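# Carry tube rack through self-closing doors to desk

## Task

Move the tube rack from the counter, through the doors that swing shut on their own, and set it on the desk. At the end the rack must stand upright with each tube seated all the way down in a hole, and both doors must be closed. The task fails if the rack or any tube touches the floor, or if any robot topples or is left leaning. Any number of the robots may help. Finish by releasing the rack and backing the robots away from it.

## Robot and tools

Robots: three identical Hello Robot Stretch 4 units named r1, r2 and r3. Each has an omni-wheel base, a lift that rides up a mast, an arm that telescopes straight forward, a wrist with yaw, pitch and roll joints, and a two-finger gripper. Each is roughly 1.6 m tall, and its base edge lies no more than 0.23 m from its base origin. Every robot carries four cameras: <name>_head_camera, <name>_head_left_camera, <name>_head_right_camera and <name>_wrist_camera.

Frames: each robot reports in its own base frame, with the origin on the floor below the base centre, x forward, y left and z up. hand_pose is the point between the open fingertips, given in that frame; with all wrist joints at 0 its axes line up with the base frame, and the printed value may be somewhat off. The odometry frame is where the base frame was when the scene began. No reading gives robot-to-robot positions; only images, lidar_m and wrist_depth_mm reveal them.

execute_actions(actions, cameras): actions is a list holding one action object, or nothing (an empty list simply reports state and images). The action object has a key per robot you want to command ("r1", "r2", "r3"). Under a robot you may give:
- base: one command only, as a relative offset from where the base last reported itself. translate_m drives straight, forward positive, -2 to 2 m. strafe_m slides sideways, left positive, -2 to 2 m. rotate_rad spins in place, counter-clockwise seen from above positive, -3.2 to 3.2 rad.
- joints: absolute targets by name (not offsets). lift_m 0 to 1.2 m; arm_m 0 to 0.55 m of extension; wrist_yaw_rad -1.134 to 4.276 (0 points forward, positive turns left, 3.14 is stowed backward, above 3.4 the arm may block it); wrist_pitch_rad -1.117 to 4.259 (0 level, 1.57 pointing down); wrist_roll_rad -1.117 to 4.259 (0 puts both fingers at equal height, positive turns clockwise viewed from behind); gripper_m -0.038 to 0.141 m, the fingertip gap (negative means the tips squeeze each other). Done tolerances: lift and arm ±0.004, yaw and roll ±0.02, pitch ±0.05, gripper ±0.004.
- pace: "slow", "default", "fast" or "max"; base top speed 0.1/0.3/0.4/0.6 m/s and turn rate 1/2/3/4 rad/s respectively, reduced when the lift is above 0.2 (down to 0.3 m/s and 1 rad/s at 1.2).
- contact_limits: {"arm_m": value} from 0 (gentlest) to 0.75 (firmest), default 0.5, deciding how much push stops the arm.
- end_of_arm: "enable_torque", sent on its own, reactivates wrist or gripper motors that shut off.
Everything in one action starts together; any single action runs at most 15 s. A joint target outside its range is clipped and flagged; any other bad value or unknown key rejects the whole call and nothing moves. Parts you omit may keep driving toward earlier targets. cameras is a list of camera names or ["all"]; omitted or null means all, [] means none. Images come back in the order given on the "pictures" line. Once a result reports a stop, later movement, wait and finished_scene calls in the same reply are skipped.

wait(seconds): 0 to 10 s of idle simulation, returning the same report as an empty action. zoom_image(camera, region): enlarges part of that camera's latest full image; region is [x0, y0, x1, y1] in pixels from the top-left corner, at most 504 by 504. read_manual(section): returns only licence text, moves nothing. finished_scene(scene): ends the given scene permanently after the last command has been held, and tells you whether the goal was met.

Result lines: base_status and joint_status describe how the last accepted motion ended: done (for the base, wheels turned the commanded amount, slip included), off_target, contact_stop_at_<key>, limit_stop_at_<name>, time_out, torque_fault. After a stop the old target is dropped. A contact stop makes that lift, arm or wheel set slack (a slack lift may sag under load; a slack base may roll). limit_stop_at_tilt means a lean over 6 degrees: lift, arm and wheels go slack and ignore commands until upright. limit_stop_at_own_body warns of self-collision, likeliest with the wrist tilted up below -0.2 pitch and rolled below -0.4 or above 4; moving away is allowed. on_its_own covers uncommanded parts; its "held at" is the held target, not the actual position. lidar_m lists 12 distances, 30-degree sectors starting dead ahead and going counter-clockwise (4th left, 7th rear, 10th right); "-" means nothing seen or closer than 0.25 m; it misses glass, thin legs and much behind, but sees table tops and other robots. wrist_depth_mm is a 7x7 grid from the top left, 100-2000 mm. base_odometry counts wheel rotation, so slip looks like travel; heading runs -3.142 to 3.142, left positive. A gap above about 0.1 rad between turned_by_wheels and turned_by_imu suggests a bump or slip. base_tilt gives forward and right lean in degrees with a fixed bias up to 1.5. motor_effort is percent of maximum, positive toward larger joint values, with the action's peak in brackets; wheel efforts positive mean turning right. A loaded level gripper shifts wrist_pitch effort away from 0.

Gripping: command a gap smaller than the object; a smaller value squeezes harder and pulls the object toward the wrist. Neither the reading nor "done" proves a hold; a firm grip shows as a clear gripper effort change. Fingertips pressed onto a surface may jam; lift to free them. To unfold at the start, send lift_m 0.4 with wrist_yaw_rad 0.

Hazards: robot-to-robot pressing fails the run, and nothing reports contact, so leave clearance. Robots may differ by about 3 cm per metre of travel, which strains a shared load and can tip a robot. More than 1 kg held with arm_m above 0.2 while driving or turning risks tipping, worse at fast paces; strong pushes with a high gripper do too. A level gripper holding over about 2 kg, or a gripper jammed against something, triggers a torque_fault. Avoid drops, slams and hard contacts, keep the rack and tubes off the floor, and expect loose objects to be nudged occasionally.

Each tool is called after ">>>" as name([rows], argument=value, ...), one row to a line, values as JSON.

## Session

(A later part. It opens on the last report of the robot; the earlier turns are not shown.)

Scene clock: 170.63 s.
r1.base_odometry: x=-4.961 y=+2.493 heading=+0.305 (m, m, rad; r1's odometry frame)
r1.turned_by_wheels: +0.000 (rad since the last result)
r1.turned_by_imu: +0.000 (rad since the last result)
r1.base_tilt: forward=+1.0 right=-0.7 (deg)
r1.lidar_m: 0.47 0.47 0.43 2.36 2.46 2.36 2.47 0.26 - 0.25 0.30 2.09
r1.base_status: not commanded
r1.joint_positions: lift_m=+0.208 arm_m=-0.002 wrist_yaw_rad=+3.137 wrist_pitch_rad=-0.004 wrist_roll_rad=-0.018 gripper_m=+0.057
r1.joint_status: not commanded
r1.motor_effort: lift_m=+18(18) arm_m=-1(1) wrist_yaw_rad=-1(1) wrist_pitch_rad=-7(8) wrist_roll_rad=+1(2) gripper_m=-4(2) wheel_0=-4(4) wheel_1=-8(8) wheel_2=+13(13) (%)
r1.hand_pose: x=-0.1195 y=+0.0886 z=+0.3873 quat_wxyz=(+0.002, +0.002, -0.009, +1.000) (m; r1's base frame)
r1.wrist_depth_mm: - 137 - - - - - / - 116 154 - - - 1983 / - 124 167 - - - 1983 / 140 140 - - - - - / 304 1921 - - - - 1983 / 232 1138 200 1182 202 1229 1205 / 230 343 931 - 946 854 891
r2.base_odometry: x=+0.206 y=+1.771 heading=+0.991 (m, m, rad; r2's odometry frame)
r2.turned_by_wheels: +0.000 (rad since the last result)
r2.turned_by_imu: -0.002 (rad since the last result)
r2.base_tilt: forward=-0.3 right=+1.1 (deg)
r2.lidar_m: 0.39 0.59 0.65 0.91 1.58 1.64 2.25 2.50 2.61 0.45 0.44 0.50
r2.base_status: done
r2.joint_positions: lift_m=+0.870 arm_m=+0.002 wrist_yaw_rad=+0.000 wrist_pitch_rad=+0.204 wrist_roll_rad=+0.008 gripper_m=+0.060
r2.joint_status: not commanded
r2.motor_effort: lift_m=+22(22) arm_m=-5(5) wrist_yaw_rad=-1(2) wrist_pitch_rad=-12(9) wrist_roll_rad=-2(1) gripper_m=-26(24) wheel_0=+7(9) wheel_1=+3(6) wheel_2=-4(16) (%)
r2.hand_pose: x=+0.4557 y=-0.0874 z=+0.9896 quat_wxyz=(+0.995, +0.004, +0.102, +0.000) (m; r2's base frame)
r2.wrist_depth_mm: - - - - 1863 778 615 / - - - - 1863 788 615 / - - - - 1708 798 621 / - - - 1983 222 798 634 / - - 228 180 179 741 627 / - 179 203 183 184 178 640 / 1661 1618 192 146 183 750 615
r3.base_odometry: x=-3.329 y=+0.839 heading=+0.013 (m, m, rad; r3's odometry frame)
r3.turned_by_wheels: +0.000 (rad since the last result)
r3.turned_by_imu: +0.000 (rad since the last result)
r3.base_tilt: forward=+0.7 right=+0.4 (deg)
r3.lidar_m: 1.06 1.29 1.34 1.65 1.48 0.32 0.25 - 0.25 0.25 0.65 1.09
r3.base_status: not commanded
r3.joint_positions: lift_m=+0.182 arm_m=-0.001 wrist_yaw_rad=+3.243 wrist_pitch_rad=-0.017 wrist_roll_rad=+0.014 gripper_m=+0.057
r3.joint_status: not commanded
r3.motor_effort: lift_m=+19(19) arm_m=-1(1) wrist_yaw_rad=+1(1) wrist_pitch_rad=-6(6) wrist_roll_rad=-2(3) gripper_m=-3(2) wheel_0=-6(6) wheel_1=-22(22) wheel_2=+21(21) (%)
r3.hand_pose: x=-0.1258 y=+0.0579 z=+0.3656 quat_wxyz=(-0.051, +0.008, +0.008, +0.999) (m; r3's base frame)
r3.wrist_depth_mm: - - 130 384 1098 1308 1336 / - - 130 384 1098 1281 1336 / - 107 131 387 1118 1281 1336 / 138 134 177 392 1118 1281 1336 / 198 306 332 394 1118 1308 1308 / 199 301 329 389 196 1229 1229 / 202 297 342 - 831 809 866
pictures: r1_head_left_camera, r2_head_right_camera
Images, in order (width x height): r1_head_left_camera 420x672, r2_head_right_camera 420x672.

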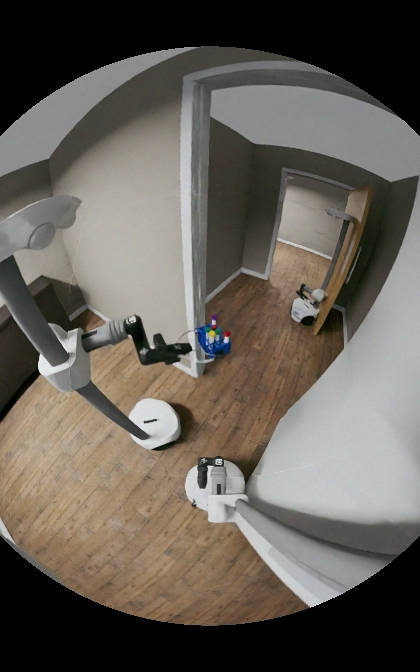

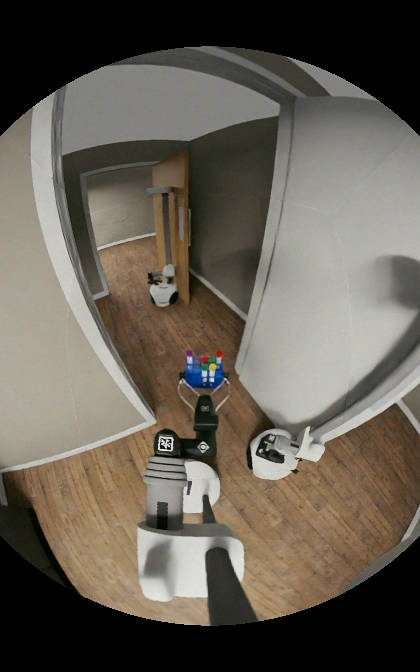

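>>> execute_actions([
  {"r2":{"base":{"translate_m":0.6},"pace":"fast"}},
], cameras=[])

>>> execute_actions([
  {"r2":{"base":{"rotate_rad":0.65}}},
], cameras=["r2_head_camera","r2_head_left_camera"])

Scene clock: 177.00 s.
r1.base_odometry: x=-4.961 y=+2.493 heading=+0.305 (m, m, rad; r1's odometry frame)
r1.turned_by_wheels: +0.000 (rad since the last result)
r1.turned_by_imu: -0.001 (rad since the last result)
r1.base_tilt: forward=+1.0 right=-0.7 (deg)
r1.lidar_m: 0.50 1.10 2.22 2.33 2.44 2.37 2.48 0.25 - 0.25 0.28 0.59
r1.base_status: not commanded
r1.joint_positions: lift_m=+0.208 arm_m=-0.002 wrist_yaw_rad=+3.137 wrist_pitch_rad=-0.004 wrist_roll_rad=-0.018 gripper_m=+0.057
r1.joint_status: not commanded
r1.motor_effort: lift_m=+18(18) arm_m=-1(1) wrist_yaw_rad=-1(2) wrist_pitch_rad=-9(7) wrist_roll_rad=-1(1) gripper_m=-1(1) wheel_0=-4(4) wheel_1=-8(8) wheel_2=+13(13) (%)
r1.hand_pose: x=-0.1195 y=+0.0886 z=+0.3873 quat_wxyz=(+0.002, +0.002, -0.009, +1.000) (m; r1's base frame)
r1.wrist_depth_mm: - 137 - - - - - / - 116 153 - - - - / - 124 167 - - - - / 140 140 - - - - 1983 / 306 1983 - - - - 1983 / 233 1138 201 1182 202 1255 1229 / 229 342 917 - 931 854 891
r2.base_odometry: x=+0.534 y=+2.273 heading=+0.992 (m, m, rad; r2's odometry frame)
r2.turned_by_wheels: +0.000 (rad since the last result)
r2.turned_by_imu: +0.000 (rad since the last result)
r2.base_tilt: forward=-0.1 right=+1.2 (deg)
r2.lidar_m: 0.39 1.56 1.30 0.30 0.38 1.97 2.70 0.65 0.50 0.58 0.53 0.46
r2.base_status: done
r2.joint_positions: lift_m=+0.870 arm_m=+0.002 wrist_yaw_rad=+0.000 wrist_pitch_rad=+0.204 wrist_roll_rad=+0.008 gripper_m=+0.060
r2.joint_status: not commanded
r2.motor_effort: lift_m=+22(22) arm_m=-5(5) wrist_yaw_rad=-1(0) wrist_pitch_rad=-11(10) wrist_roll_rad=+0(1) gripper_m=-24(22) wheel_0=+6(11) wheel_1=+3(8) wheel_2=-3(16) (%)
r2.hand_pose: x=+0.4557 y=-0.0874 z=+0.9896 quat_wxyz=(+0.995, +0.004, +0.102, +0.000) (m; r2's base frame)
r2.wrist_depth_mm: - - 1464 - 1430 1078 904 / - - 1537 - 1499 1098 878 / - - 1537 - 1366 1118 917 / - - 1576 246 223 1138 917 / - - 227 181 179 1118 931 / - 178 203 184 184 177 931 / 1618 1499 192 146 184 1098 917
r3.base_odometry: x=-3.329 y=+0.839 heading=+0.013 (m, m, rad; r3's odometry frame)
r3.turned_by_wheels: +0.000 (rad since the last result)
r3.turned_by_imu: +0.000 (rad since the last result)
r3.base_tilt: forward=+0.7 right=+0.4 (deg)
r3.lidar_m: 1.07 1.31 1.36 1.58 1.34 0.32 0.25 - 0.25 0.25 0.65 1.09
r3.base_status: not commanded
r3.joint_positions: lift_m=+0.182 arm_m=-0.001 wrist_yaw_rad=+3.243 wrist_pitch_rad=-0.017 wrist_roll_rad=+0.014 gripper_m=+0.057
r3.joint_status: not commanded
r3.motor_effort: lift_m=+19(19) arm_m=-1(1) wrist_yaw_rad=+2(1) wrist_pitch_rad=-6(6) wrist_roll_rad=-2(1) gripper_m=-5(4) wheel_0=-6(6) wheel_1=-22(22) wheel_2=+21(21) (%)
r3.hand_pose: x=-0.1258 y=+0.0579 z=+0.3656 quat_wxyz=(-0.051, +0.008, +0.008, +0.999) (m; r3's base frame)
r3.wrist_depth_mm: - - 130 382 1098 1281 1281 / - - 130 387 1098 1308 1336 / - 107 131 389 1118 1308 1336 / 138 134 177 392 1118 1308 1336 / 199 306 334 394 1118 1308 1336 / 200 303 329 389 196 1255 1229 / 202 298 342 - 820 820 866
pictures: none
No camera images: the call's "cameras" was empty. Leave "cameras" out to get every camera's image.

Scene clock: 178.43 s.
r1.base_odometry: x=-4.961 y=+2.493 heading=+0.305 (m, m, rad; r1's odometry frame)
r1.turned_by_wheels: +0.000 (rad since the last result)
r1.turned_by_imu: +0.000 (rad since the last result)
r1.base_tilt: forward=+1.0 right=-0.8 (deg)
r1.lidar_m: 0.49 1.12 2.22 2.35 2.44 2.37 2.47 0.25 - 0.25 0.29 0.59
r1.base_status: not commanded
r1.joint_positions: lift_m=+0.208 arm_m=-0.002 wrist_yaw_rad=+3.137 wrist_pitch_rad=-0.004 wrist_roll_rad=-0.018 gripper_m=+0.057
r1.joint_status: not commanded
r1.motor_effort: lift_m=+18(18) arm_m=-1(1) wrist_yaw_rad=-1(1) wrist_pitch_rad=-10(9) wrist_roll_rad=+2(0) gripper_m=-1(3) wheel_0=-4(4) wheel_1=-8(8) wheel_2=+13(13) (%)
r1.hand_pose: x=-0.1195 y=+0.0886 z=+0.3873 quat_wxyz=(+0.002, +0.002, -0.009, +1.000) (m; r1's base frame)
r1.wrist_depth_mm: - 136 - - - - - / - 116 154 - - - 1983 / - 124 167 - - - - / 140 140 - - - - - / 304 1983 - - - - 1921 / 233 1138 201 1182 203 1229 1182 / 230 343 917 - 931 854 891
r2.base_odometry: x=+0.534 y=+2.273 heading=+1.641 (m, m, rad; r2's odometry frame)
r2.turned_by_wheels: +0.649 (rad since the last result)
r2.turned_by_imu: +0.639 (rad since the last result)
r2.base_tilt: forward=+0.0 right=+1.1 (deg)
r2.lidar_m: 0.41 1.13 0.30 0.74 2.04 3.09 0.58 0.52 0.57 0.54 1.27 0.44
r2.base_status: done
r2.joint_positions: lift_m=+0.870 arm_m=+0.002 wrist_yaw_rad=+0.000 wrist_pitch_rad=+0.204 wrist_roll_rad=+0.008 gripper_m=+0.060
r2.joint_status: not commanded
r2.motor_effort: lift_m=+22(22) arm_m=-5(6) wrist_yaw_rad=+0(0) wrist_pitch_rad=-12(13) wrist_roll_rad=+0(1) gripper_m=-20(27) wheel_0=-7(12) wheel_1=-4(6) wheel_2=-5(13) (%)
r2.hand_pose: x=+0.4557 y=-0.0874 z=+0.9896 quat_wxyz=(+0.995, +0.004, +0.102, +0.000) (m; r2's base frame)
r2.wrist_depth_mm: 1060 1397 - - - 1756 1160 / 1098 1430 - - - 1863 1118 / 1098 1499 - - - 1808 1118 / 1078 1537 - 246 222 1756 1118 / 1098 1464 228 181 180 1430 1255 / 1138 178 202 184 184 178 1756 / 1138 1537 192 146 184 1366 1708
r3.base_odometry: x=-3.329 y=+0.839 heading=+0.013 (m, m, rad; r3's odometry frame)
r3.turned_by_wheels: +0.000 (rad since the last result)
r3.turned_by_imu: +0.000 (rad since the last result)
r3.base_tilt: forward=+0.7 right=+0.3 (deg)
r3.lidar_m: 1.05 1.30 1.36 1.27 1.29 0.31 0.25 - 0.25 0.25 0.66 1.10
r3.base_status: not commanded
r3.joint_positions: lift_m=+0.182 arm_m=-0.001 wrist_yaw_rad=+3.243 wrist_pitch_rad=-0.017 wrist_roll_rad=+0.014 gripper_m=+0.057
r3.joint_status: not commanded
r3.motor_effort: lift_m=+19(19) arm_m=-1(1) wrist_yaw_rad=+0(2) wrist_pitch_rad=-6(6) wrist_roll_rad=-2(1) gripper_m=-4(3) wheel_0=-6(6) wheel_1=-22(22) wheel_2=+21(21) (%)
r3.hand_pose: x=-0.1258 y=+0.0579 z=+0.3656 quat_wxyz=(-0.051, +0.008, +0.008, +0.999) (m; r3's base frame)
r3.wrist_depth_mm: - - 130 379 1078 1281 1336 / - - 130 384 1078 1281 1336 / - 107 131 389 1118 1308 1336 / 138 134 177 389 1118 1308 1308 / 199 306 336 394 1118 1308 1308 / 199 303 329 389 196 1229 1229 / 202 297 343 - 831 820 866
pictures: r2_head_camera, r2_head_left_camera
Images, in order (width x height): r2_head_camera 420x560, r2_head_left_camera 420x672.

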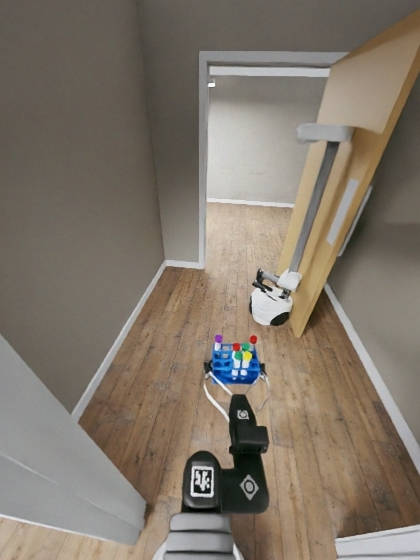

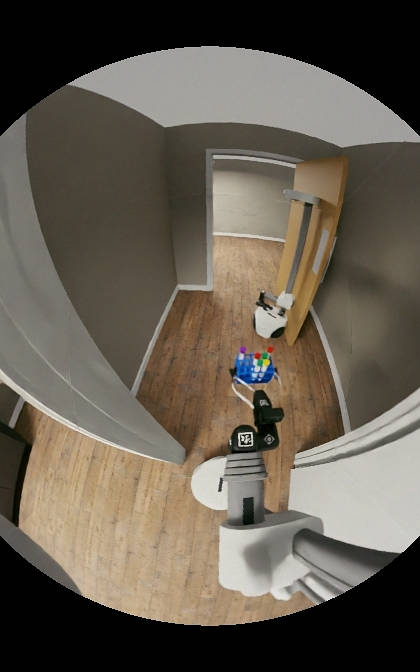

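>>> execute_actions([
  {"r2":{"base":{"translate_m":1.5},"pace":"fast"}},
], cameras=["r2_head_camera","r2_head_left_camera"])

Scene clock: 186.27 s.
r1.base_odometry: x=-4.961 y=+2.493 heading=+0.305 (m, m, rad; r1's odometry frame)
r1.turned_by_wheels: +0.000 (rad since the last result)
r1.turned_by_imu: -0.001 (rad since the last result)
r1.base_tilt: forward=+1.0 right=-0.7 (deg)
r1.lidar_m: 0.98 1.10 2.23 2.33 2.47 2.37 2.48 0.25 - 0.25 0.28 1.97
r1.base_status: not commanded
r1.joint_positions: lift_m=+0.208 arm_m=-0.002 wrist_yaw_rad=+3.137 wrist_pitch_rad=-0.004 wrist_roll_rad=-0.018 gripper_m=+0.057
r1.joint_status: not commanded
r1.motor_effort: lift_m=+18(18) arm_m=-1(1) wrist_yaw_rad=-1(1) wrist_pitch_rad=-8(9) wrist_roll_rad=+0(1) gripper_m=-2(4) wheel_0=-4(4) wheel_1=-8(8) wheel_2=+13(13) (%)
r1.hand_pose: x=-0.1195 y=+0.0886 z=+0.3873 quat_wxyz=(+0.002, +0.002, -0.009, +1.000) (m; r1's base frame)
r1.wrist_depth_mm: - 136 - - - - 1983 / - 116 153 - - - 1983 / - 124 167 - - - 1983 / 140 140 - - - - - / 306 1983 - - - - 1983 / 234 1138 200 1205 203 1255 1229 / 229 345 931 - 917 842 866
r2.base_odometry: x=+0.429 y=+3.769 heading=+1.641 (m, m, rad; r2's odometry frame)
r2.turned_by_wheels: +0.000 (rad since the last result)
r2.turned_by_imu: -0.004 (rad since the last result)
r2.base_tilt: forward=-0.3 right=+1.1 (deg)
r2.lidar_m: 0.40 0.96 0.72 0.71 0.77 1.19 1.25 1.48 1.37 0.44 0.44 0.46
r2.base_status: done
r2.joint_positions: lift_m=+0.870 arm_m=+0.002 wrist_yaw_rad=+0.000 wrist_pitch_rad=+0.204 wrist_roll_rad=+0.008 gripper_m=+0.060
r2.joint_status: not commanded
r2.motor_effort: lift_m=+22(22) arm_m=-6(6) wrist_yaw_rad=+0(1) wrist_pitch_rad=-11(11) wrist_roll_rad=+0(1) gripper_m=-26(22) wheel_0=+7(11) wheel_1=+3(12) wheel_2=-5(13) (%)
r2.hand_pose: x=+0.4557 y=-0.0874 z=+0.9896 quat_wxyz=(+0.995, +0.004, +0.102, +0.000) (m; r2's base frame)
r2.wrist_depth_mm: 750 732 707 - - - - / 778 750 732 - - - - / 809 778 741 - - - - / 820 798 759 - 221 - - / 854 831 229 180 179 - - / 878 179 203 183 183 178 - / 917 878 191 146 184 1661 1661
r3.base_odometry: x=-3.329 y=+0.839 heading=+0.013 (m, m, rad; r3's odometry frame)
r3.turned_by_wheels: +0.000 (rad since the last result)
r3.turned_by_imu: +0.000 (rad since the last result)
r3.base_tilt: forward=+0.6 right=+0.4 (deg)
r3.lidar_m: 0.47 0.45 0.40 1.63 1.48 0.32 0.25 - 0.25 0.26 0.64 1.07
r3.base_status: not commanded
r3.joint_positions: lift_m=+0.182 arm_m=-0.001 wrist_yaw_rad=+3.243 wrist_pitch_rad=-0.017 wrist_roll_rad=+0.014 gripper_m=+0.057
r3.joint_status: not commanded
r3.motor_effort: lift_m=+19(19) arm_m=-1(1) wrist_yaw_rad=+2(1) wrist_pitch_rad=-6(6) wrist_roll_rad=-2(2) gripper_m=-4(5) wheel_0=-6(6) wheel_1=-22(22) wheel_2=+21(21) (%)
r3.hand_pose: x=-0.1258 y=+0.0579 z=+0.3656 quat_wxyz=(-0.051, +0.008, +0.008, +0.999) (m; r3's base frame)
r3.wrist_depth_mm: - - 130 382 1098 1281 1308 / - - 130 384 1098 1281 1336 / - 107 131 387 1098 1336 1336 / 138 134 177 392 1098 1308 1336 / 199 306 334 394 1138 1308 1336 / 198 301 329 389 196 1229 1229 / 202 296 343 - 831 820 866
pictures: r2_head_camera, r2_head_left_camera
Images, in order (width x height): r2_head_camera 420x560, r2_head_left_camera 420x672.

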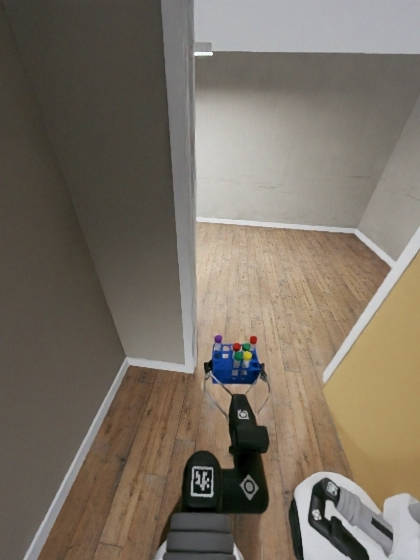

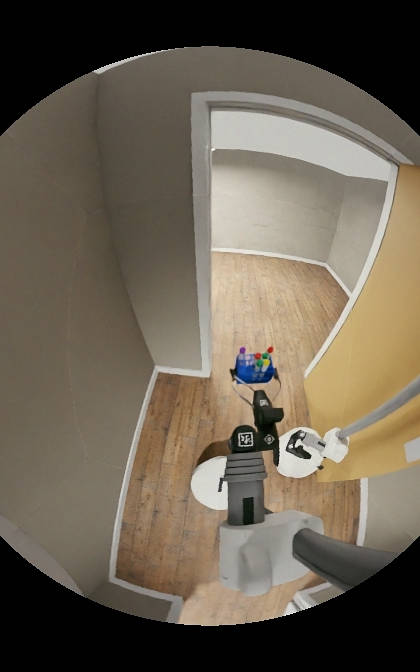

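>>> execute_actions([
  {"r2":{"base":{"rotate_rad":-0.23}}},
], cameras=[])

>>> execute_actions([
  {"r2":{"base":{"translate_m":0.6},"pace":"fast"},"r1":{"base":{"translate_m":0.5}}},
], cameras=["r1_head_left_camera","r2_head_left_camera"])

Scene clock: 194.60 s.
r1.base_odometry: x=-4.961 y=+2.493 heading=+0.305 (m, m, rad; r1's odometry frame)
r1.turned_by_wheels: +0.000 (rad since the last result)
r1.turned_by_imu: -0.001 (rad since the last result)
r1.base_tilt: forward=+1.0 right=-0.7 (deg)
r1.lidar_m: 0.98 1.09 2.22 2.33 2.46 2.37 2.48 0.26 - 0.25 0.29 1.97
r1.base_status: not commanded
r1.joint_positions: lift_m=+0.208 arm_m=-0.002 wrist_yaw_rad=+3.137 wrist_pitch_rad=-0.004 wrist_roll_rad=-0.018 gripper_m=+0.057
r1.joint_status: not commanded
r1.motor_effort: lift_m=+18(18) arm_m=-1(1) wrist_yaw_rad=-1(1) wrist_pitch_rad=-10(9) wrist_roll_rad=+0(0) gripper_m=-5(0) wheel_0=-4(4) wheel_1=-8(8) wheel_2=+13(13) (%)
r1.hand_pose: x=-0.1195 y=+0.0886 z=+0.3873 quat_wxyz=(+0.002, +0.002, -0.009, +1.000) (m; r1's base frame)
r1.wrist_depth_mm: - 136 - - - - 1983 / - 116 154 - - - - / - 124 167 - - - - / 140 140 - - - - - / 304 1983 - - - - 1983 / 233 1160 200 1182 202 1255 1229 / 229 343 931 - 946 842 891
r2.base_odometry: x=+0.429 y=+3.769 heading=+1.412 (m, m, rad; r2's odometry frame)
r2.turned_by_wheels: -0.229 (rad since the last result)
r2.turned_by_imu: -0.223 (rad since the last result)
r2.base_tilt: forward=-0.2 right=+1.1 (deg)
r2.lidar_m: 0.41 0.96 0.80 0.71 0.71 0.92 1.26 1.47 1.47 0.50 0.44 0.50
r2.base_status: done
r2.joint_positions: lift_m=+0.870 arm_m=+0.002 wrist_yaw_rad=+0.000 wrist_pitch_rad=+0.204 wrist_roll_rad=+0.008 gripper_m=+0.060
r2.joint_status: not commanded
r2.motor_effort: lift_m=+22(22) arm_m=-5(6) wrist_yaw_rad=-1(0) wrist_pitch_rad=-12(10) wrist_roll_rad=+0(1) gripper_m=-26(26) wheel_0=+8(11) wheel_1=+4(4) wheel_2=+5(9) (%)
r2.hand_pose: x=+0.4557 y=-0.0875 z=+0.9896 quat_wxyz=(+0.995, +0.004, +0.102, +0.000) (m; r2's base frame)
r2.wrist_depth_mm: 654 715 - - - - - / 676 732 - - - - - / 691 759 - - - - - / 699 768 - 247 224 - 904 / 723 778 228 180 180 - 904 / 759 179 203 184 185 177 831 / 778 788 192 146 185 1708 788
r3.base_odometry: x=-3.329 y=+0.839 heading=+0.013 (m, m, rad; r3's odometry frame)
r3.turned_by_wheels: +0.000 (rad since the last result)
r3.turned_by_imu: +0.000 (rad since the last result)
r3.base_tilt: forward=+0.7 right=+0.5 (deg)
r3.lidar_m: 0.37 0.37 0.42 1.66 1.48 0.30 0.25 - 0.25 0.26 0.66 1.09
r3.base_status: not commanded
r3.joint_positions: lift_m=+0.182 arm_m=-0.001 wrist_yaw_rad=+3.243 wrist_pitch_rad=-0.017 wrist_roll_rad=+0.014 gripper_m=+0.057
r3.joint_status: not commanded
r3.motor_effort: lift_m=+19(19) arm_m=-1(1) wrist_yaw_rad=+2(2) wrist_pitch_rad=-6(6) wrist_roll_rad=-2(2) gripper_m=-2(4) wheel_0=-6(6) wheel_1=-22(22) wheel_2=+21(22) (%)
r3.hand_pose: x=-0.1258 y=+0.0579 z=+0.3656 quat_wxyz=(-0.051, +0.008, +0.008, +0.999) (m; r3's base frame)
r3.wrist_depth_mm: - - 130 382 1098 1281 1336 / - - 130 384 1098 1281 1336 / - 107 131 389 1118 1281 1336 / 138 134 177 389 1118 1308 1336 / 199 306 334 394 1098 1308 1308 / 200 303 329 392 196 1255 1229 / 202 297 342 - 831 820 878
pictures: none
No camera images: the call's "cameras" was empty. Leave "cameras" out to get every camera's image.

Scene clock: 197.77 s.
r1.base_odometry: x=-4.484 y=+2.644 heading=+0.306 (m, m, rad; r1's odometry frame)
r1.turned_by_wheels: +0.000 (rad since the last result)
r1.turned_by_imu: -0.002 (rad since the last result)
r1.base_tilt: forward=+1.0 right=-0.7 (deg)
r1.lidar_m: 0.49 0.50 1.42 2.05 2.88 0.27 0.25 - 0.25 0.32 1.60 1.77
r1.base_status: done
r1.joint_positions: lift_m=+0.208 arm_m=-0.002 wrist_yaw_rad=+3.137 wrist_pitch_rad=-0.004 wrist_roll_rad=-0.018 gripper_m=+0.057
r1.joint_status: not commanded
r1.motor_effort: lift_m=+18(18) arm_m=-1(1) wrist_yaw_rad=-1(2) wrist_pitch_rad=-8(9) wrist_roll_rad=-1(1) gripper_m=-5(1) wheel_0=+5(12) wheel_1=-5(6) wheel_2=+1(16) (%)
r1.hand_pose: x=-0.1195 y=+0.0886 z=+0.3873 quat_wxyz=(+0.002, +0.002, -0.009, +1.000) (m; r1's base frame)
r1.wrist_depth_mm: - 136 342 382 433 - - / - 116 153 387 433 - - / - 124 167 384 436 - - / 140 140 338 389 439 - - / 291 319 343 394 442 - - / 234 314 201 382 202 1281 1229 / 229 310 351 - 634 854 866
r2.base_odometry: x=+0.523 y=+4.361 heading=+1.413 (m, m, rad; r2's odometry frame)
r2.turned_by_wheels: +0.000 (rad since the last result)
r2.turned_by_imu: -0.002 (rad since the last result)
r2.base_tilt: forward=-0.2 right=+1.2 (deg)
r2.lidar_m: 0.41 0.41 0.43 0.78 0.81 1.01 1.84 0.62 0.42 0.47 0.71 0.47
r2.base_status: done
r2.joint_positions: lift_m=+0.870 arm_m=+0.002 wrist_yaw_rad=+0.000 wrist_pitch_rad=+0.204 wrist_roll_rad=+0.008 gripper_m=+0.060
r2.joint_status: not commanded
r2.motor_effort: lift_m=+22(22) arm_m=-6(5) wrist_yaw_rad=-1(2) wrist_pitch_rad=-9(9) wrist_roll_rad=-3(0) gripper_m=-23(22) wheel_0=+7(13) wheel_1=+3(10) wheel_2=-4(18) (%)
r2.hand_pose: x=+0.4557 y=-0.0874 z=+0.9896 quat_wxyz=(+0.995, +0.004, +0.102, +0.000) (m; r2's base frame)
r2.wrist_depth_mm: - - - - - - - / - - - - - - - / - - - - - - - / - - - - 223 - - / - - 228 180 180 - - / - 179 202 185 183 177 - / 1661 1661 192 146 184 1661 1708
r3.base_odometry: x=-3.329 y=+0.839 heading=+0.013 (m, m, rad; r3's odometry frame)
r3.turned_by_wheels: +0.000 (rad since the last result)
r3.turned_by_imu: +0.000 (rad since the last result)
r3.base_tilt: forward=+0.6 right=+0.4 (deg)
r3.lidar_m: 0.40 0.55 1.35 1.65 1.47 0.29 0.25 - 0.25 0.26 0.64 0.46
r3.base_status: not commanded
r3.joint_positions: lift_m=+0.182 arm_m=-0.001 wrist_yaw_rad=+3.243 wrist_pitch_rad=-0.017 wrist_roll_rad=+0.014 gripper_m=+0.057
r3.joint_status: not commanded
r3.motor_effort: lift_m=+19(19) arm_m=-1(1) wrist_yaw_rad=+1(2) wrist_pitch_rad=-6(6) wrist_roll_rad=-2(2) gripper_m=-3(5) wheel_0=-6(6) wheel_1=-22(22) wheel_2=+21(21) (%)
r3.hand_pose: x=-0.1258 y=+0.0579 z=+0.3656 quat_wxyz=(-0.051, +0.008, +0.008, +0.999) (m; r3's base frame)
r3.wrist_depth_mm: - - 131 382 1098 1255 1336 / - - 130 384 1098 1281 1336 / - 107 131 389 1098 1281 1336 / 138 134 177 392 1098 1336 1336 / 200 306 332 394 1138 1308 1336 / 199 303 329 389 196 1229 1229 / 202 297 343 - 820 831 866
pictures: r1_head_left_camera, r2_head_left_camera
Images, in order (width x height): r1_head_left_camera 420x672, r2_head_left_camera 420x672.

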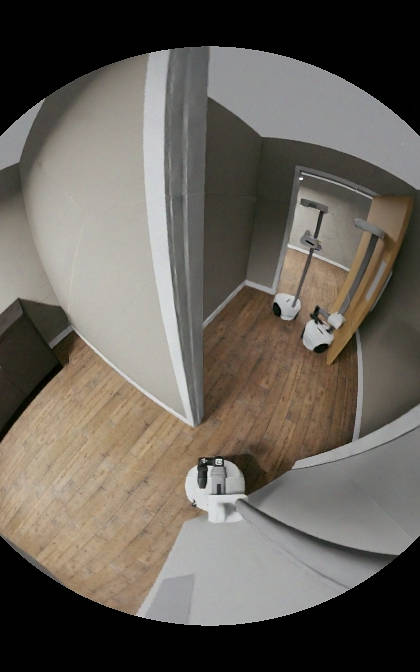

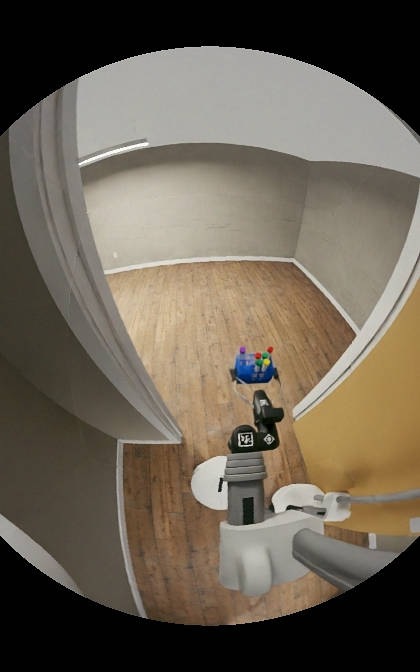

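>>> execute_actions([
  {"r2":{"base":{"translate_m":1.4},"pace":"fast"},"r1":{"base":{"rotate_rad":-0.45},"pace":"slow"}},
], cameras=[])

>>> execute_actions([
  {"r2":{"base":{"rotate_rad":1.55}},"r1":{"base":{"translate_m":0.3}},"r3":{"base":{"translate_m":0.3}}},
], cameras=["r1_head_left_camera","r2_head_camera","r2_wrist_camera","r3_head_left_camera"])

Scene clock: 206.83 s.
r1.base_odometry: x=-4.484 y=+2.644 heading=-0.143 (m, m, rad; r1's odometry frame)
r1.turned_by_wheels: -0.448 (rad since the last result)
r1.turned_by_imu: -0.452 (rad since the last result)
r1.base_tilt: forward=+1.0 right=-0.7 (deg)
r1.lidar_m: 1.78 0.49 0.49 1.97 2.13 2.86 0.25 0.25 - 0.25 0.36 1.73
r1.base_status: done
r1.joint_positions: lift_m=+0.208 arm_m=-0.002 wrist_yaw_rad=+3.137 wrist_pitch_rad=-0.004 wrist_roll_rad=-0.018 gripper_m=+0.057
r1.joint_status: not commanded
r1.motor_effort: lift_m=+18(18) arm_m=-1(1) wrist_yaw_rad=-1(2) wrist_pitch_rad=-8(9) wrist_roll_rad=+0(1) gripper_m=-6(6) wheel_0=+9(14) wheel_1=-1(2) wheel_2=+14(17) (%)
r1.hand_pose: x=-0.1195 y=+0.0886 z=+0.3873 quat_wxyz=(+0.002, +0.002, -0.009, +1.000) (m; r1's base frame)
r1.wrist_depth_mm: - 137 421 - - - - / - 116 154 - - - - / - 124 167 - - - - / 140 140 404 - - - - / 297 349 407 - - - - / 233 340 200 1205 202 1229 1205 / 229 330 424 - 931 842 878
r2.base_odometry: x=+0.743 y=+5.744 heading=+1.413 (m, m, rad; r2's odometry frame)
r2.turned_by_wheels: +0.000 (rad since the last result)
r2.turned_by_imu: -0.004 (rad since the last result)
r2.base_tilt: forward=-0.2 right=+1.0 (deg)
r2.lidar_m: 0.38 2.26 1.98 1.81 1.48 0.98 1.62 1.03 1.11 2.13 2.16 0.49
r2.base_status: done
r2.joint_positions: lift_m=+0.870 arm_m=+0.002 wrist_yaw_rad=+0.000 wrist_pitch_rad=+0.204 wrist_roll_rad=+0.008 gripper_m=+0.060
r2.joint_status: not commanded
r2.motor_effort: lift_m=+22(22) arm_m=-6(5) wrist_yaw_rad=-1(1) wrist_pitch_rad=-11(11) wrist_roll_rad=-2(1) gripper_m=-24(26) wheel_0=+6(11) wheel_1=+2(6) wheel_2=-2(13) (%)
r2.hand_pose: x=+0.4557 y=-0.0874 z=+0.9896 quat_wxyz=(+0.995, +0.004, +0.102, +0.000) (m; r2's base frame)
r2.wrist_depth_mm: 1756 1756 1863 1863 1921 1921 - / 1863 1863 1921 1921 1983 - - / 1863 1983 1921 1983 - - - / 1921 1983 - - 224 - - / - - 227 181 179 - - / - 179 202 187 184 177 - / 1618 1618 193 146 184 1618 1708
r3.base_odometry: x=-3.329 y=+0.839 heading=+0.013 (m, m, rad; r3's odometry frame)
r3.turned_by_wheels: +0.000 (rad since the last result)
r3.turned_by_imu: +0.000 (rad since the last result)
r3.base_tilt: forward=+0.7 right=+0.5 (deg)
r3.lidar_m: 1.05 1.28 1.35 1.65 1.48 0.32 0.25 - 0.25 0.26 0.65 1.09
r3.base_status: not commanded
r3.joint_positions: lift_m=+0.182 arm_m=-0.001 wrist_yaw_rad=+3.243 wrist_pitch_rad=-0.017 wrist_roll_rad=+0.014 gripper_m=+0.057
r3.joint_status: not commanded
r3.motor_effort: lift_m=+19(19) arm_m=-1(1) wrist_yaw_rad=+1(2) wrist_pitch_rad=-6(6) wrist_roll_rad=-2(2) gripper_m=-3(3) wheel_0=-6(6) wheel_1=-22(22) wheel_2=+21(21) (%)
r3.hand_pose: x=-0.1258 y=+0.0579 z=+0.3656 quat_wxyz=(-0.051, +0.008, +0.008, +0.999) (m; r3's base frame)
r3.wrist_depth_mm: - - 130 382 1098 1281 1308 / - - 130 387 1098 1308 1336 / - 107 131 387 1098 1281 1336 / 138 134 177 392 1118 1308 1308 / 200 306 336 394 1138 1308 1336 / 199 303 329 392 196 1205 1229 / 202 296 342 - 820 820 878
pictures: none
No camera images: the call's "cameras" was empty. Leave "cameras" out to get every camera's image.

Scene clock: 209.30 s.
r1.base_odometry: x=-4.187 y=+2.602 heading=-0.143 (m, m, rad; r1's odometry frame)
r1.turned_by_wheels: +0.000 (rad since the last result)
r1.turned_by_imu: -0.001 (rad since the last result)
r1.base_tilt: forward=+1.0 right=-0.8 (deg)
r1.lidar_m: 1.45 1.21 0.32 0.34 2.12 0.26 0.25 - 0.25 0.28 1.19 1.43
r1.base_status: done
r1.joint_positions: lift_m=+0.208 arm_m=-0.002 wrist_yaw_rad=+3.137 wrist_pitch_rad=-0.004 wrist_roll_rad=-0.018 gripper_m=+0.057
r1.joint_status: not commanded
r1.motor_effort: lift_m=+18(18) arm_m=-1(1) wrist_yaw_rad=-1(1) wrist_pitch_rad=-9(7) wrist_roll_rad=-2(0) gripper_m=-6(3) wheel_0=+4(13) wheel_1=-10(11) wheel_2=+4(11) (%)
r1.hand_pose: x=-0.1195 y=+0.0886 z=+0.3873 quat_wxyz=(+0.002, +0.002, -0.009, +1.000) (m; r1's base frame)
r1.wrist_depth_mm: - 137 343 384 430 - - / - 116 153 384 430 - - / - 124 167 387 439 - - / 140 140 340 389 439 - - / 291 317 343 394 442 - - / 234 314 201 382 203 1229 1205 / 229 312 349 - 455 842 891
r2.base_odometry: x=+0.743 y=+5.744 heading=+2.962 (m, m, rad; r2's odometry frame)
r2.turned_by_wheels: +1.549 (rad since the last result)
r2.turned_by_imu: +1.526 (rad since the last result)
r2.base_tilt: forward=-0.3 right=+1.1 (deg)
r2.lidar_m: 0.38 1.51 0.98 1.39 1.04 1.13 2.12 2.16 2.48 2.22 2.25 0.49
r2.base_status: done
r2.joint_positions: lift_m=+0.870 arm_m=+0.002 wrist_yaw_rad=+0.000 wrist_pitch_rad=+0.204 wrist_roll_rad=+0.008 gripper_m=+0.060
r2.joint_status: not commanded
r2.motor_effort: lift_m=+22(22) arm_m=-5(5) wrist_yaw_rad=-1(2) wrist_pitch_rad=-11(11) wrist_roll_rad=+1(0) gripper_m=-25(25) wheel_0=-4(12) wheel_1=+0(6) wheel_2=-6(11) (%)
r2.hand_pose: x=+0.4557 y=-0.0874 z=+0.9896 quat_wxyz=(+0.995, +0.004, +0.102, +0.000) (m; r2's base frame)
r2.wrist_depth_mm: 1661 - - - - - - / 1661 - - - - - - / 1618 - - - - - - / 1708 - - - 223 - - / 1661 - 229 179 180 - - / 1708 178 203 183 186 178 - / 1576 1618 191 146 184 1661 1756
r3.base_odometry: x=-3.029 y=+0.843 heading=+0.014 (m, m, rad; r3's odometry frame)
r3.turned_by_wheels: +0.000 (rad since the last result)
r3.turned_by_imu: -0.003 (rad since the last result)
r3.base_tilt: forward=+0.7 right=+0.4 (deg)
r3.lidar_m: 0.78 1.03 1.08 1.48 1.59 0.25 - - 0.25 0.47 1.33 0.77
r3.base_status: done
r3.joint_positions: lift_m=+0.182 arm_m=-0.001 wrist_yaw_rad=+3.243 wrist_pitch_rad=-0.017 wrist_roll_rad=+0.014 gripper_m=+0.057
r3.joint_status: not commanded
r3.motor_effort: lift_m=+19(19) arm_m=-1(1) wrist_yaw_rad=+0(0) wrist_pitch_rad=-6(7) wrist_roll_rad=-2(2) gripper_m=-2(4) wheel_0=+1(8) wheel_1=-4(18) wheel_2=+6(20) (%)
r3.hand_pose: x=-0.1258 y=+0.0579 z=+0.3656 quat_wxyz=(-0.051, +0.008, +0.008, +0.999) (m; r3's base frame)
r3.wrist_depth_mm: - - 130 322 330 342 1397 / - - 130 324 334 342 1464 / - 107 131 325 334 343 1464 / 138 134 177 325 334 347 1464 / 199 310 317 329 338 347 1464 / 200 309 315 329 196 351 1229 / 202 309 319 - 343 353 854
pictures: r1_head_left_camera, r2_head_camera, r2_wrist_camera, r3_head_left_camera
Images, in order (width x height): r1_head_left_camera 420x672, r2_head_camera 420x560, r2_wrist_camera 616x392, r3_head_left_camera 420x672.

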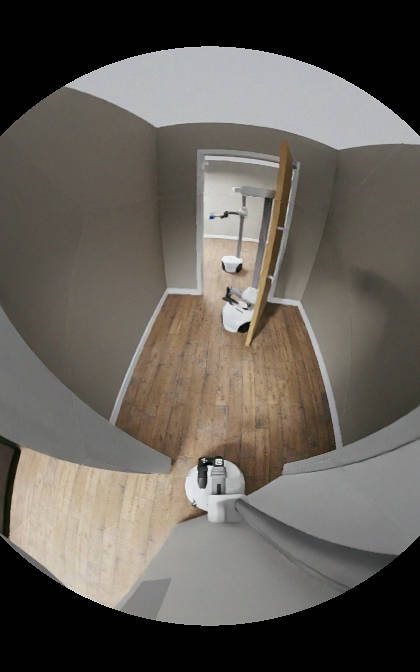

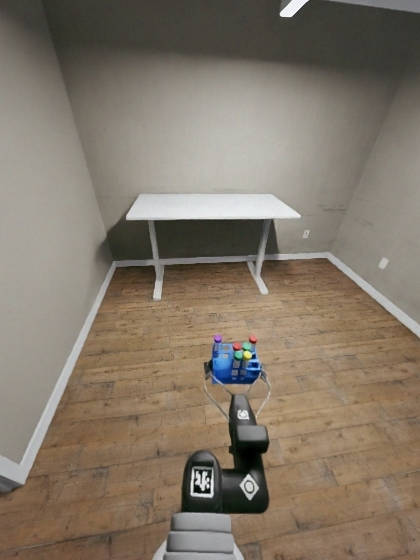

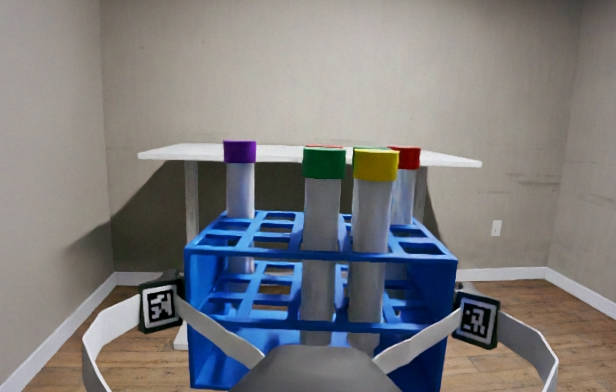

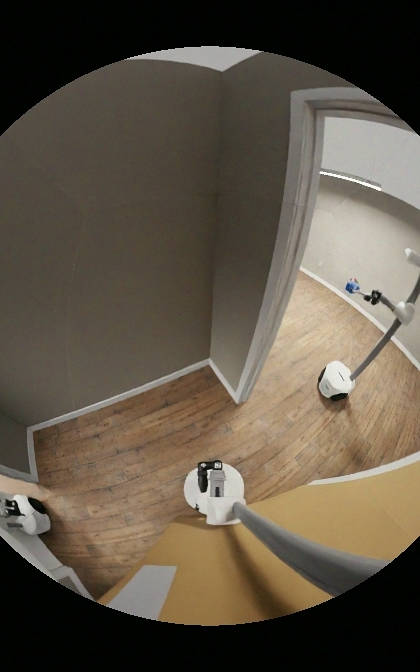

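>>> execute_actions([
  {"r2":{"base":{"translate_m":1.35},"joints":{"lift_m":0.95},"pace":"fast"},"r1":{"base":{"translate_m":0.4},"pace":"slow"},"r3":{"base":{"rotate_rad":-0.8},"pace":"slow"}},
], cameras=["r2_head_camera","r2_wrist_camera","r3_head_left_camera"])

Scene clock: 218.70 s.
r1.base_odometry: x=-3.791 y=+2.545 heading=-0.143 (m, m, rad; r1's odometry frame)
r1.turned_by_wheels: +0.000 (rad since the last result)
r1.turned_by_imu: -0.003 (rad since the last result)
r1.base_tilt: forward=+1.0 right=-0.7 (deg)
r1.lidar_m: 1.17 1.16 0.90 0.69 0.37 0.29 0.28 0.33 0.49 1.16 1.25 1.05
r1.base_status: done
r1.joint_positions: lift_m=+0.208 arm_m=-0.002 wrist_yaw_rad=+3.137 wrist_pitch_rad=-0.004 wrist_roll_rad=-0.018 gripper_m=+0.057
r1.joint_status: not commanded
r1.motor_effort: lift_m=+18(18) arm_m=-1(1) wrist_yaw_rad=-1(1) wrist_pitch_rad=-8(10) wrist_roll_rad=-1(1) gripper_m=-2(4) wheel_0=+5(9) wheel_1=+5(8) wheel_2=-7(10) (%)
r1.hand_pose: x=-0.1195 y=+0.0886 z=+0.3873 quat_wxyz=(+0.002, +0.002, -0.009, +1.000) (m; r1's base frame)
r1.wrist_depth_mm: - 137 421 415 407 397 359 / - 116 154 418 410 402 359 / - 124 167 421 413 404 364 / 140 140 430 421 413 404 357 / 455 445 433 424 415 410 368 / 234 449 201 424 202 410 368 / 229 452 445 - 421 413 364
r2.base_odometry: x=-0.585 y=+5.984 heading=+2.963 (m, m, rad; r2's odometry frame)
r2.turned_by_wheels: +0.000 (rad since the last result)
r2.turned_by_imu: -0.003 (rad since the last result)
r2.base_tilt: forward=-0.2 right=+1.1 (deg)
r2.lidar_m: 0.40 0.46 0.61 1.09 1.09 1.35 2.74 3.47 2.25 2.02 0.82 0.48
r2.base_status: done
r2.joint_positions: lift_m=+0.950 arm_m=+0.002 wrist_yaw_rad=+0.000 wrist_pitch_rad=+0.204 wrist_roll_rad=+0.008 gripper_m=+0.060
r2.joint_status: all done
r2.motor_effort: lift_m=+22(22) arm_m=-5(5) wrist_yaw_rad=-2(1) wrist_pitch_rad=-10(12) wrist_roll_rad=-1(1) gripper_m=-26(26) wheel_0=+6(13) wheel_1=+2(9) wheel_2=-3(15) (%)
r2.hand_pose: x=+0.4557 y=-0.0874 z=+1.0696 quat_wxyz=(+0.995, +0.004, +0.102, +0.000) (m; r2's base frame)
r2.wrist_depth_mm: 931 960 976 991 1025 1042 1060 / 960 960 1025 1008 1060 1098 1118 / 960 991 1042 1060 1060 1118 1138 / 991 1008 946 246 222 1118 1160 / 591 609 228 180 179 668 683 / 421 179 203 185 184 178 459 / 329 327 193 146 184 340 345
r3.base_odometry: x=-3.029 y=+0.843 heading=-0.785 (m, m, rad; r3's odometry frame)
r3.turned_by_wheels: -0.799 (rad since the last result)
r3.turned_by_imu: -0.814 (rad since the last result)
r3.base_tilt: forward=+0.8 right=+0.3 (deg)
r3.lidar_m: 3.81 0.74 1.04 1.03 1.17 1.21 0.28 0.25 - 0.25 0.28 3.82
r3.base_status: done
r3.joint_positions: lift_m=+0.182 arm_m=-0.001 wrist_yaw_rad=+3.243 wrist_pitch_rad=-0.017 wrist_roll_rad=+0.014 gripper_m=+0.057
r3.joint_status: not commanded
r3.motor_effort: lift_m=+19(19) arm_m=-1(1) wrist_yaw_rad=+2(2) wrist_pitch_rad=-6(6) wrist_roll_rad=-2(1) gripper_m=-4(2) wheel_0=+8(10) wheel_1=-2(4) wheel_2=+13(19) (%)
r3.hand_pose: x=-0.1258 y=+0.0579 z=+0.3656 quat_wxyz=(-0.051, +0.008, +0.008, +0.999) (m; r3's base frame)
r3.wrist_depth_mm: - - 130 1808 1708 1576 1430 / - - 130 1808 1708 1576 1430 / - 107 131 1808 1756 1618 1464 / 138 134 177 1808 1708 1499 1430 / 199 334 394 1808 1281 1464 1430 / 200 325 382 1205 196 1182 1229 / 202 317 407 - 831 831 866
pictures: r2_head_camera, r2_wrist_camera, r3_head_left_camera
Images, in order (width x height): r2_head_camera 420x560, r2_wrist_camera 616x392, r3_head_left_camera 420x672.

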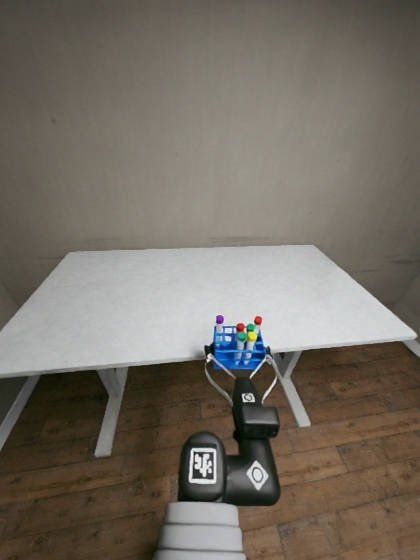

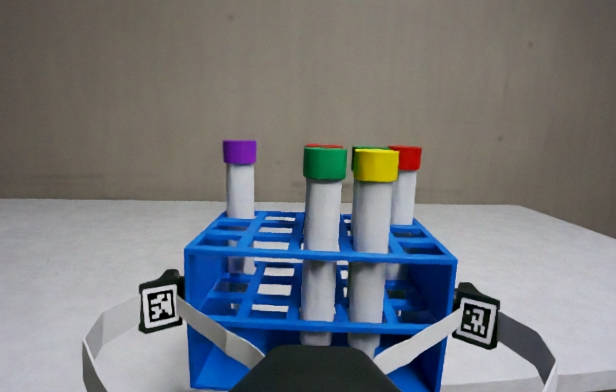

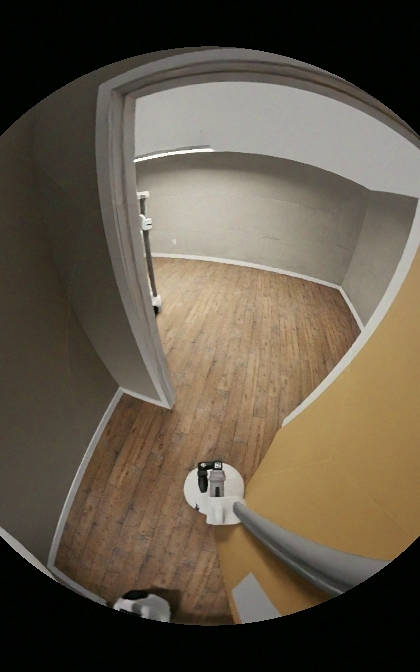

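>>> execute_actions(actions=[], cameras=["r2_head_camera","r3_head_left_camera","r1_head_left_camera"])

Scene clock: 229.00 s.
r1.base_odometry: x=-3.791 y=+2.545 heading=-0.143 (m, m, rad; r1's odometry frame)
r1.turned_by_wheels: +0.000 (rad since the last result)
r1.turned_by_imu: -0.001 (rad since the last result)
r1.base_tilt: forward=+1.0 right=-0.7 (deg)
r1.lidar_m: 1.19 1.17 0.88 0.66 0.39 0.30 0.29 0.32 0.48 1.13 1.24 1.05
r1.base_status: done
r1.joint_positions: lift_m=+0.208 arm_m=-0.002 wrist_yaw_rad=+3.137 wrist_pitch_rad=-0.004 wrist_roll_rad=-0.018 gripper_m=+0.057
r1.joint_status: not commanded
r1.motor_effort: lift_m=+18(18) arm_m=-1(1) wrist_yaw_rad=-1(1) wrist_pitch_rad=-9(10) wrist_roll_rad=+0(1) gripper_m=-2(4) wheel_0=+5(9) wheel_1=+4(8) wheel_2=-7(10) (%)
r1.hand_pose: x=-0.1195 y=+0.0886 z=+0.3873 quat_wxyz=(+0.002, +0.002, -0.009, +1.000) (m; r1's base frame)
r1.wrist_depth_mm: - 136 418 413 407 399 359 / - 116 153 418 407 402 362 / - 124 167 421 415 404 364 / 140 140 430 424 418 407 357 / 455 449 433 427 415 410 370 / 234 452 201 427 203 413 370 / 229 455 445 - 424 413 362
r2.base_odometry: x=-0.585 y=+5.984 heading=+2.963 (m, m, rad; r2's odometry frame)
r2.turned_by_wheels: +0.000 (rad since the last result)
r2.turned_by_imu: +0.002 (rad since the last result)
r2.base_tilt: forward=-0.1 right=+1.1 (deg)
r2.lidar_m: 0.40 0.47 0.62 1.08 1.11 1.34 2.76 3.45 2.24 2.01 0.85 0.49
r2.base_status: done
r2.joint_positions: lift_m=+0.950 arm_m=+0.002 wrist_yaw_rad=+0.000 wrist_pitch_rad=+0.204 wrist_roll_rad=+0.008 gripper_m=+0.060
r2.joint_status: all done
r2.motor_effort: lift_m=+22(22) arm_m=-5(5) wrist_yaw_rad=-1(1) wrist_pitch_rad=-9(12) wrist_roll_rad=+0(1) gripper_m=-26(26) wheel_0=+6(13) wheel_1=+2(9) wheel_2=-3(15) (%)
r2.hand_pose: x=+0.4557 y=-0.0874 z=+1.0696 quat_wxyz=(+0.995, +0.004, +0.102, +0.000) (m; r2's base frame)
r2.wrist_depth_mm: 931 960 991 991 1008 1060 1078 / 946 976 1025 1042 1078 1060 1118 / 960 1008 1025 1060 1078 1118 1160 / 991 1025 960 878 222 1118 1160 / 591 609 229 180 180 683 683 / 421 179 202 185 184 178 459 / 329 330 192 146 185 338 343
r3.base_odometry: x=-3.029 y=+0.843 heading=-0.785 (m, m, rad; r3's odometry frame)
r3.turned_by_wheels: +0.000 (rad since the last result)
r3.turned_by_imu: +0.000 (rad since the last result)
r3.base_tilt: forward=+0.8 right=+0.2 (deg)
r3.lidar_m: 3.82 0.75 1.03 1.03 1.23 1.20 0.28 0.25 - 0.25 0.31 3.81
r3.base_status: done
r3.joint_positions: lift_m=+0.182 arm_m=-0.001 wrist_yaw_rad=+3.243 wrist_pitch_rad=-0.017 wrist_roll_rad=+0.014 gripper_m=+0.057
r3.joint_status: not commanded
r3.motor_effort: lift_m=+19(19) arm_m=-1(1) wrist_yaw_rad=+1(2) wrist_pitch_rad=-6(6) wrist_roll_rad=-2(1) gripper_m=-2(2) wheel_0=+8(10) wheel_1=-3(4) wheel_2=+12(19) (%)
r3.hand_pose: x=-0.1258 y=+0.0579 z=+0.3656 quat_wxyz=(-0.051, +0.008, +0.008, +0.999) (m; r3's base frame)
r3.wrist_depth_mm: - - 130 1808 1661 1618 1430 / - - 130 1808 1708 1537 1430 / - 107 131 1756 1708 1576 1464 / 138 134 177 1756 1756 1499 1430 / 200 334 392 1808 1281 1499 1464 / 199 325 382 1229 196 1182 1229 / 202 315 410 - 831 809 878
pictures: r1_head_left_camera, r2_head_camera, r3_head_left_camera
Images, in order (width x height): r1_head_left_camera 420x672, r2_head_camera 420x560, r3_head_left_camera 420x672.

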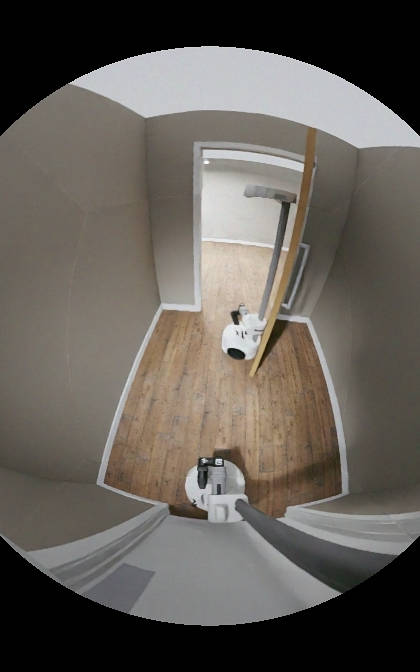

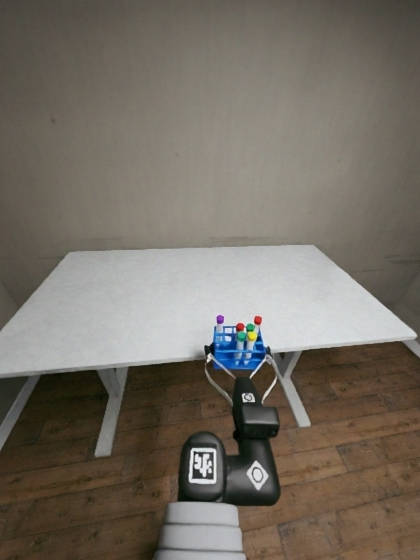

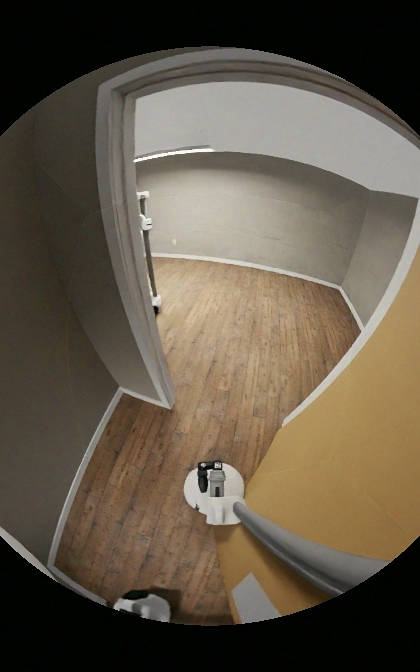

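>>> execute_actions([
  {"r1":{"base":{"translate_m":0.3}},"r2":{"joints":{"arm_m":0.22,"lift_m":0.9}},"r3":{"base":{"translate_m":0.6}}},
], cameras=["r2_wrist_camera","r3_head_left_camera"])

Scene clock: 235.53 s.
r1.base_odometry: x=-3.495 y=+2.502 heading=-0.143 (m, m, rad; r1's odometry frame)
r1.turned_by_wheels: +0.000 (rad since the last result)
r1.turned_by_imu: -0.001 (rad since the last result)
r1.base_tilt: forward=+1.0 right=-0.7 (deg)
r1.lidar_m: 1.26 1.11 0.87 0.85 0.69 0.57 0.60 0.64 0.80 1.18 1.28 1.55
r1.base_status: done
r1.joint_positions: lift_m=+0.208 arm_m=-0.002 wrist_yaw_rad=+3.137 wrist_pitch_rad=-0.004 wrist_roll_rad=-0.018 gripper_m=+0.057
r1.joint_status: not commanded
r1.motor_effort: lift_m=+18(18) arm_m=-1(1) wrist_yaw_rad=-1(1) wrist_pitch_rad=-8(9) wrist_roll_rad=+1(0) gripper_m=-5(2) wheel_0=+5(7) wheel_1=+3(9) wheel_2=-5(16) (%)
r1.hand_pose: x=-0.1195 y=+0.0886 z=+0.3873 quat_wxyz=(+0.002, +0.002, -0.009, +1.000) (m; r1's base frame)
r1.wrist_depth_mm: - 137 723 715 691 603 597 / - 117 154 715 707 609 603 / - 124 167 723 707 609 609 / 140 140 741 732 715 609 603 / 768 768 741 732 715 615 615 / 232 768 201 732 202 621 615 / 229 778 759 - 723 621 615
r2.base_odometry: x=-0.585 y=+5.984 heading=+2.963 (m, m, rad; r2's odometry frame)
r2.turned_by_wheels: +0.000 (rad since the last result)
r2.turned_by_imu: +0.002 (rad since the last result)
r2.base_tilt: forward=-0.2 right=+1.2 (deg)
r2.lidar_m: 0.49 0.47 0.62 1.09 1.11 1.37 2.73 3.48 2.24 2.01 0.81 0.53
r2.base_status: not commanded
r2.joint_positions: lift_m=+0.900 arm_m=+0.219 wrist_yaw_rad=+0.000 wrist_pitch_rad=+0.204 wrist_roll_rad=+0.008 gripper_m=+0.060
r2.joint_status: all done
r2.motor_effort: lift_m=+17(19) arm_m=+5(4) wrist_yaw_rad=+0(0) wrist_pitch_rad=-11(10) wrist_roll_rad=-1(1) gripper_m=-25(27) wheel_0=+6(6) wheel_1=+2(2) wheel_2=-3(3) (%)
r2.hand_pose: x=+0.6725 y=-0.0874 z=+1.0200 quat_wxyz=(+0.995, +0.004, +0.102, +0.000) (m; r2's base frame)
r2.wrist_depth_mm: 750 759 788 798 820 854 866 / 759 778 788 820 842 854 878 / 778 809 820 831 866 878 917 / 788 820 723 654 223 917 946 / 455 469 228 179 180 512 517 / 320 179 203 185 185 178 351 / 253 253 192 146 185 258 257
r3.base_odometry: x=-2.603 y=+0.419 heading=-0.785 (m, m, rad; r3's odometry frame)
r3.turned_by_wheels: +0.000 (rad since the last result)
r3.turned_by_imu: +0.008 (rad since the last result)
r3.base_tilt: forward=+0.6 right=+0.5 (deg)
r3.lidar_m: 3.21 1.50 0.34 0.35 0.31 0.25 - 0.25 0.25 0.52 2.49 3.23
r3.base_status: done
r3.joint_positions: lift_m=+0.182 arm_m=-0.001 wrist_yaw_rad=+3.243 wrist_pitch_rad=-0.017 wrist_roll_rad=+0.014 gripper_m=+0.057
r3.joint_status: not commanded
r3.motor_effort: lift_m=+18(19) arm_m=+0(1) wrist_yaw_rad=+1(2) wrist_pitch_rad=-6(7) wrist_roll_rad=-2(2) gripper_m=-2(2) wheel_0=-8(11) wheel_1=-12(13) wheel_2=+17(20) (%)
r3.hand_pose: x=-0.1259 y=+0.0579 z=+0.3656 quat_wxyz=(-0.051, +0.008, +0.008, +0.999) (m; r3's base frame)
r3.wrist_depth_mm: - - 130 319 325 330 338 / - - 130 320 325 330 338 / - 107 131 320 329 334 340 / 138 134 177 322 329 336 340 / 200 312 317 324 330 336 342 / 199 312 317 325 196 338 345 / 202 312 320 - 332 340 345
pictures: r2_wrist_camera, r3_head_left_camera
Images, in order (width x height): r2_wrist_camera 616x392, r3_head_left_camera 420x672.

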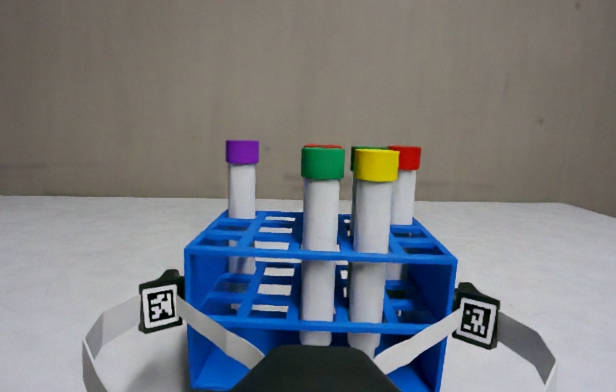

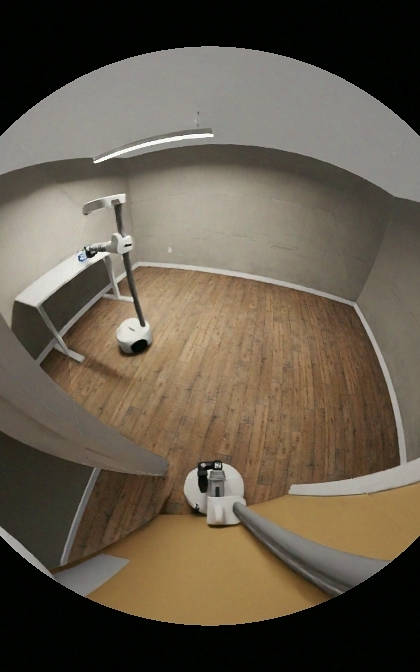

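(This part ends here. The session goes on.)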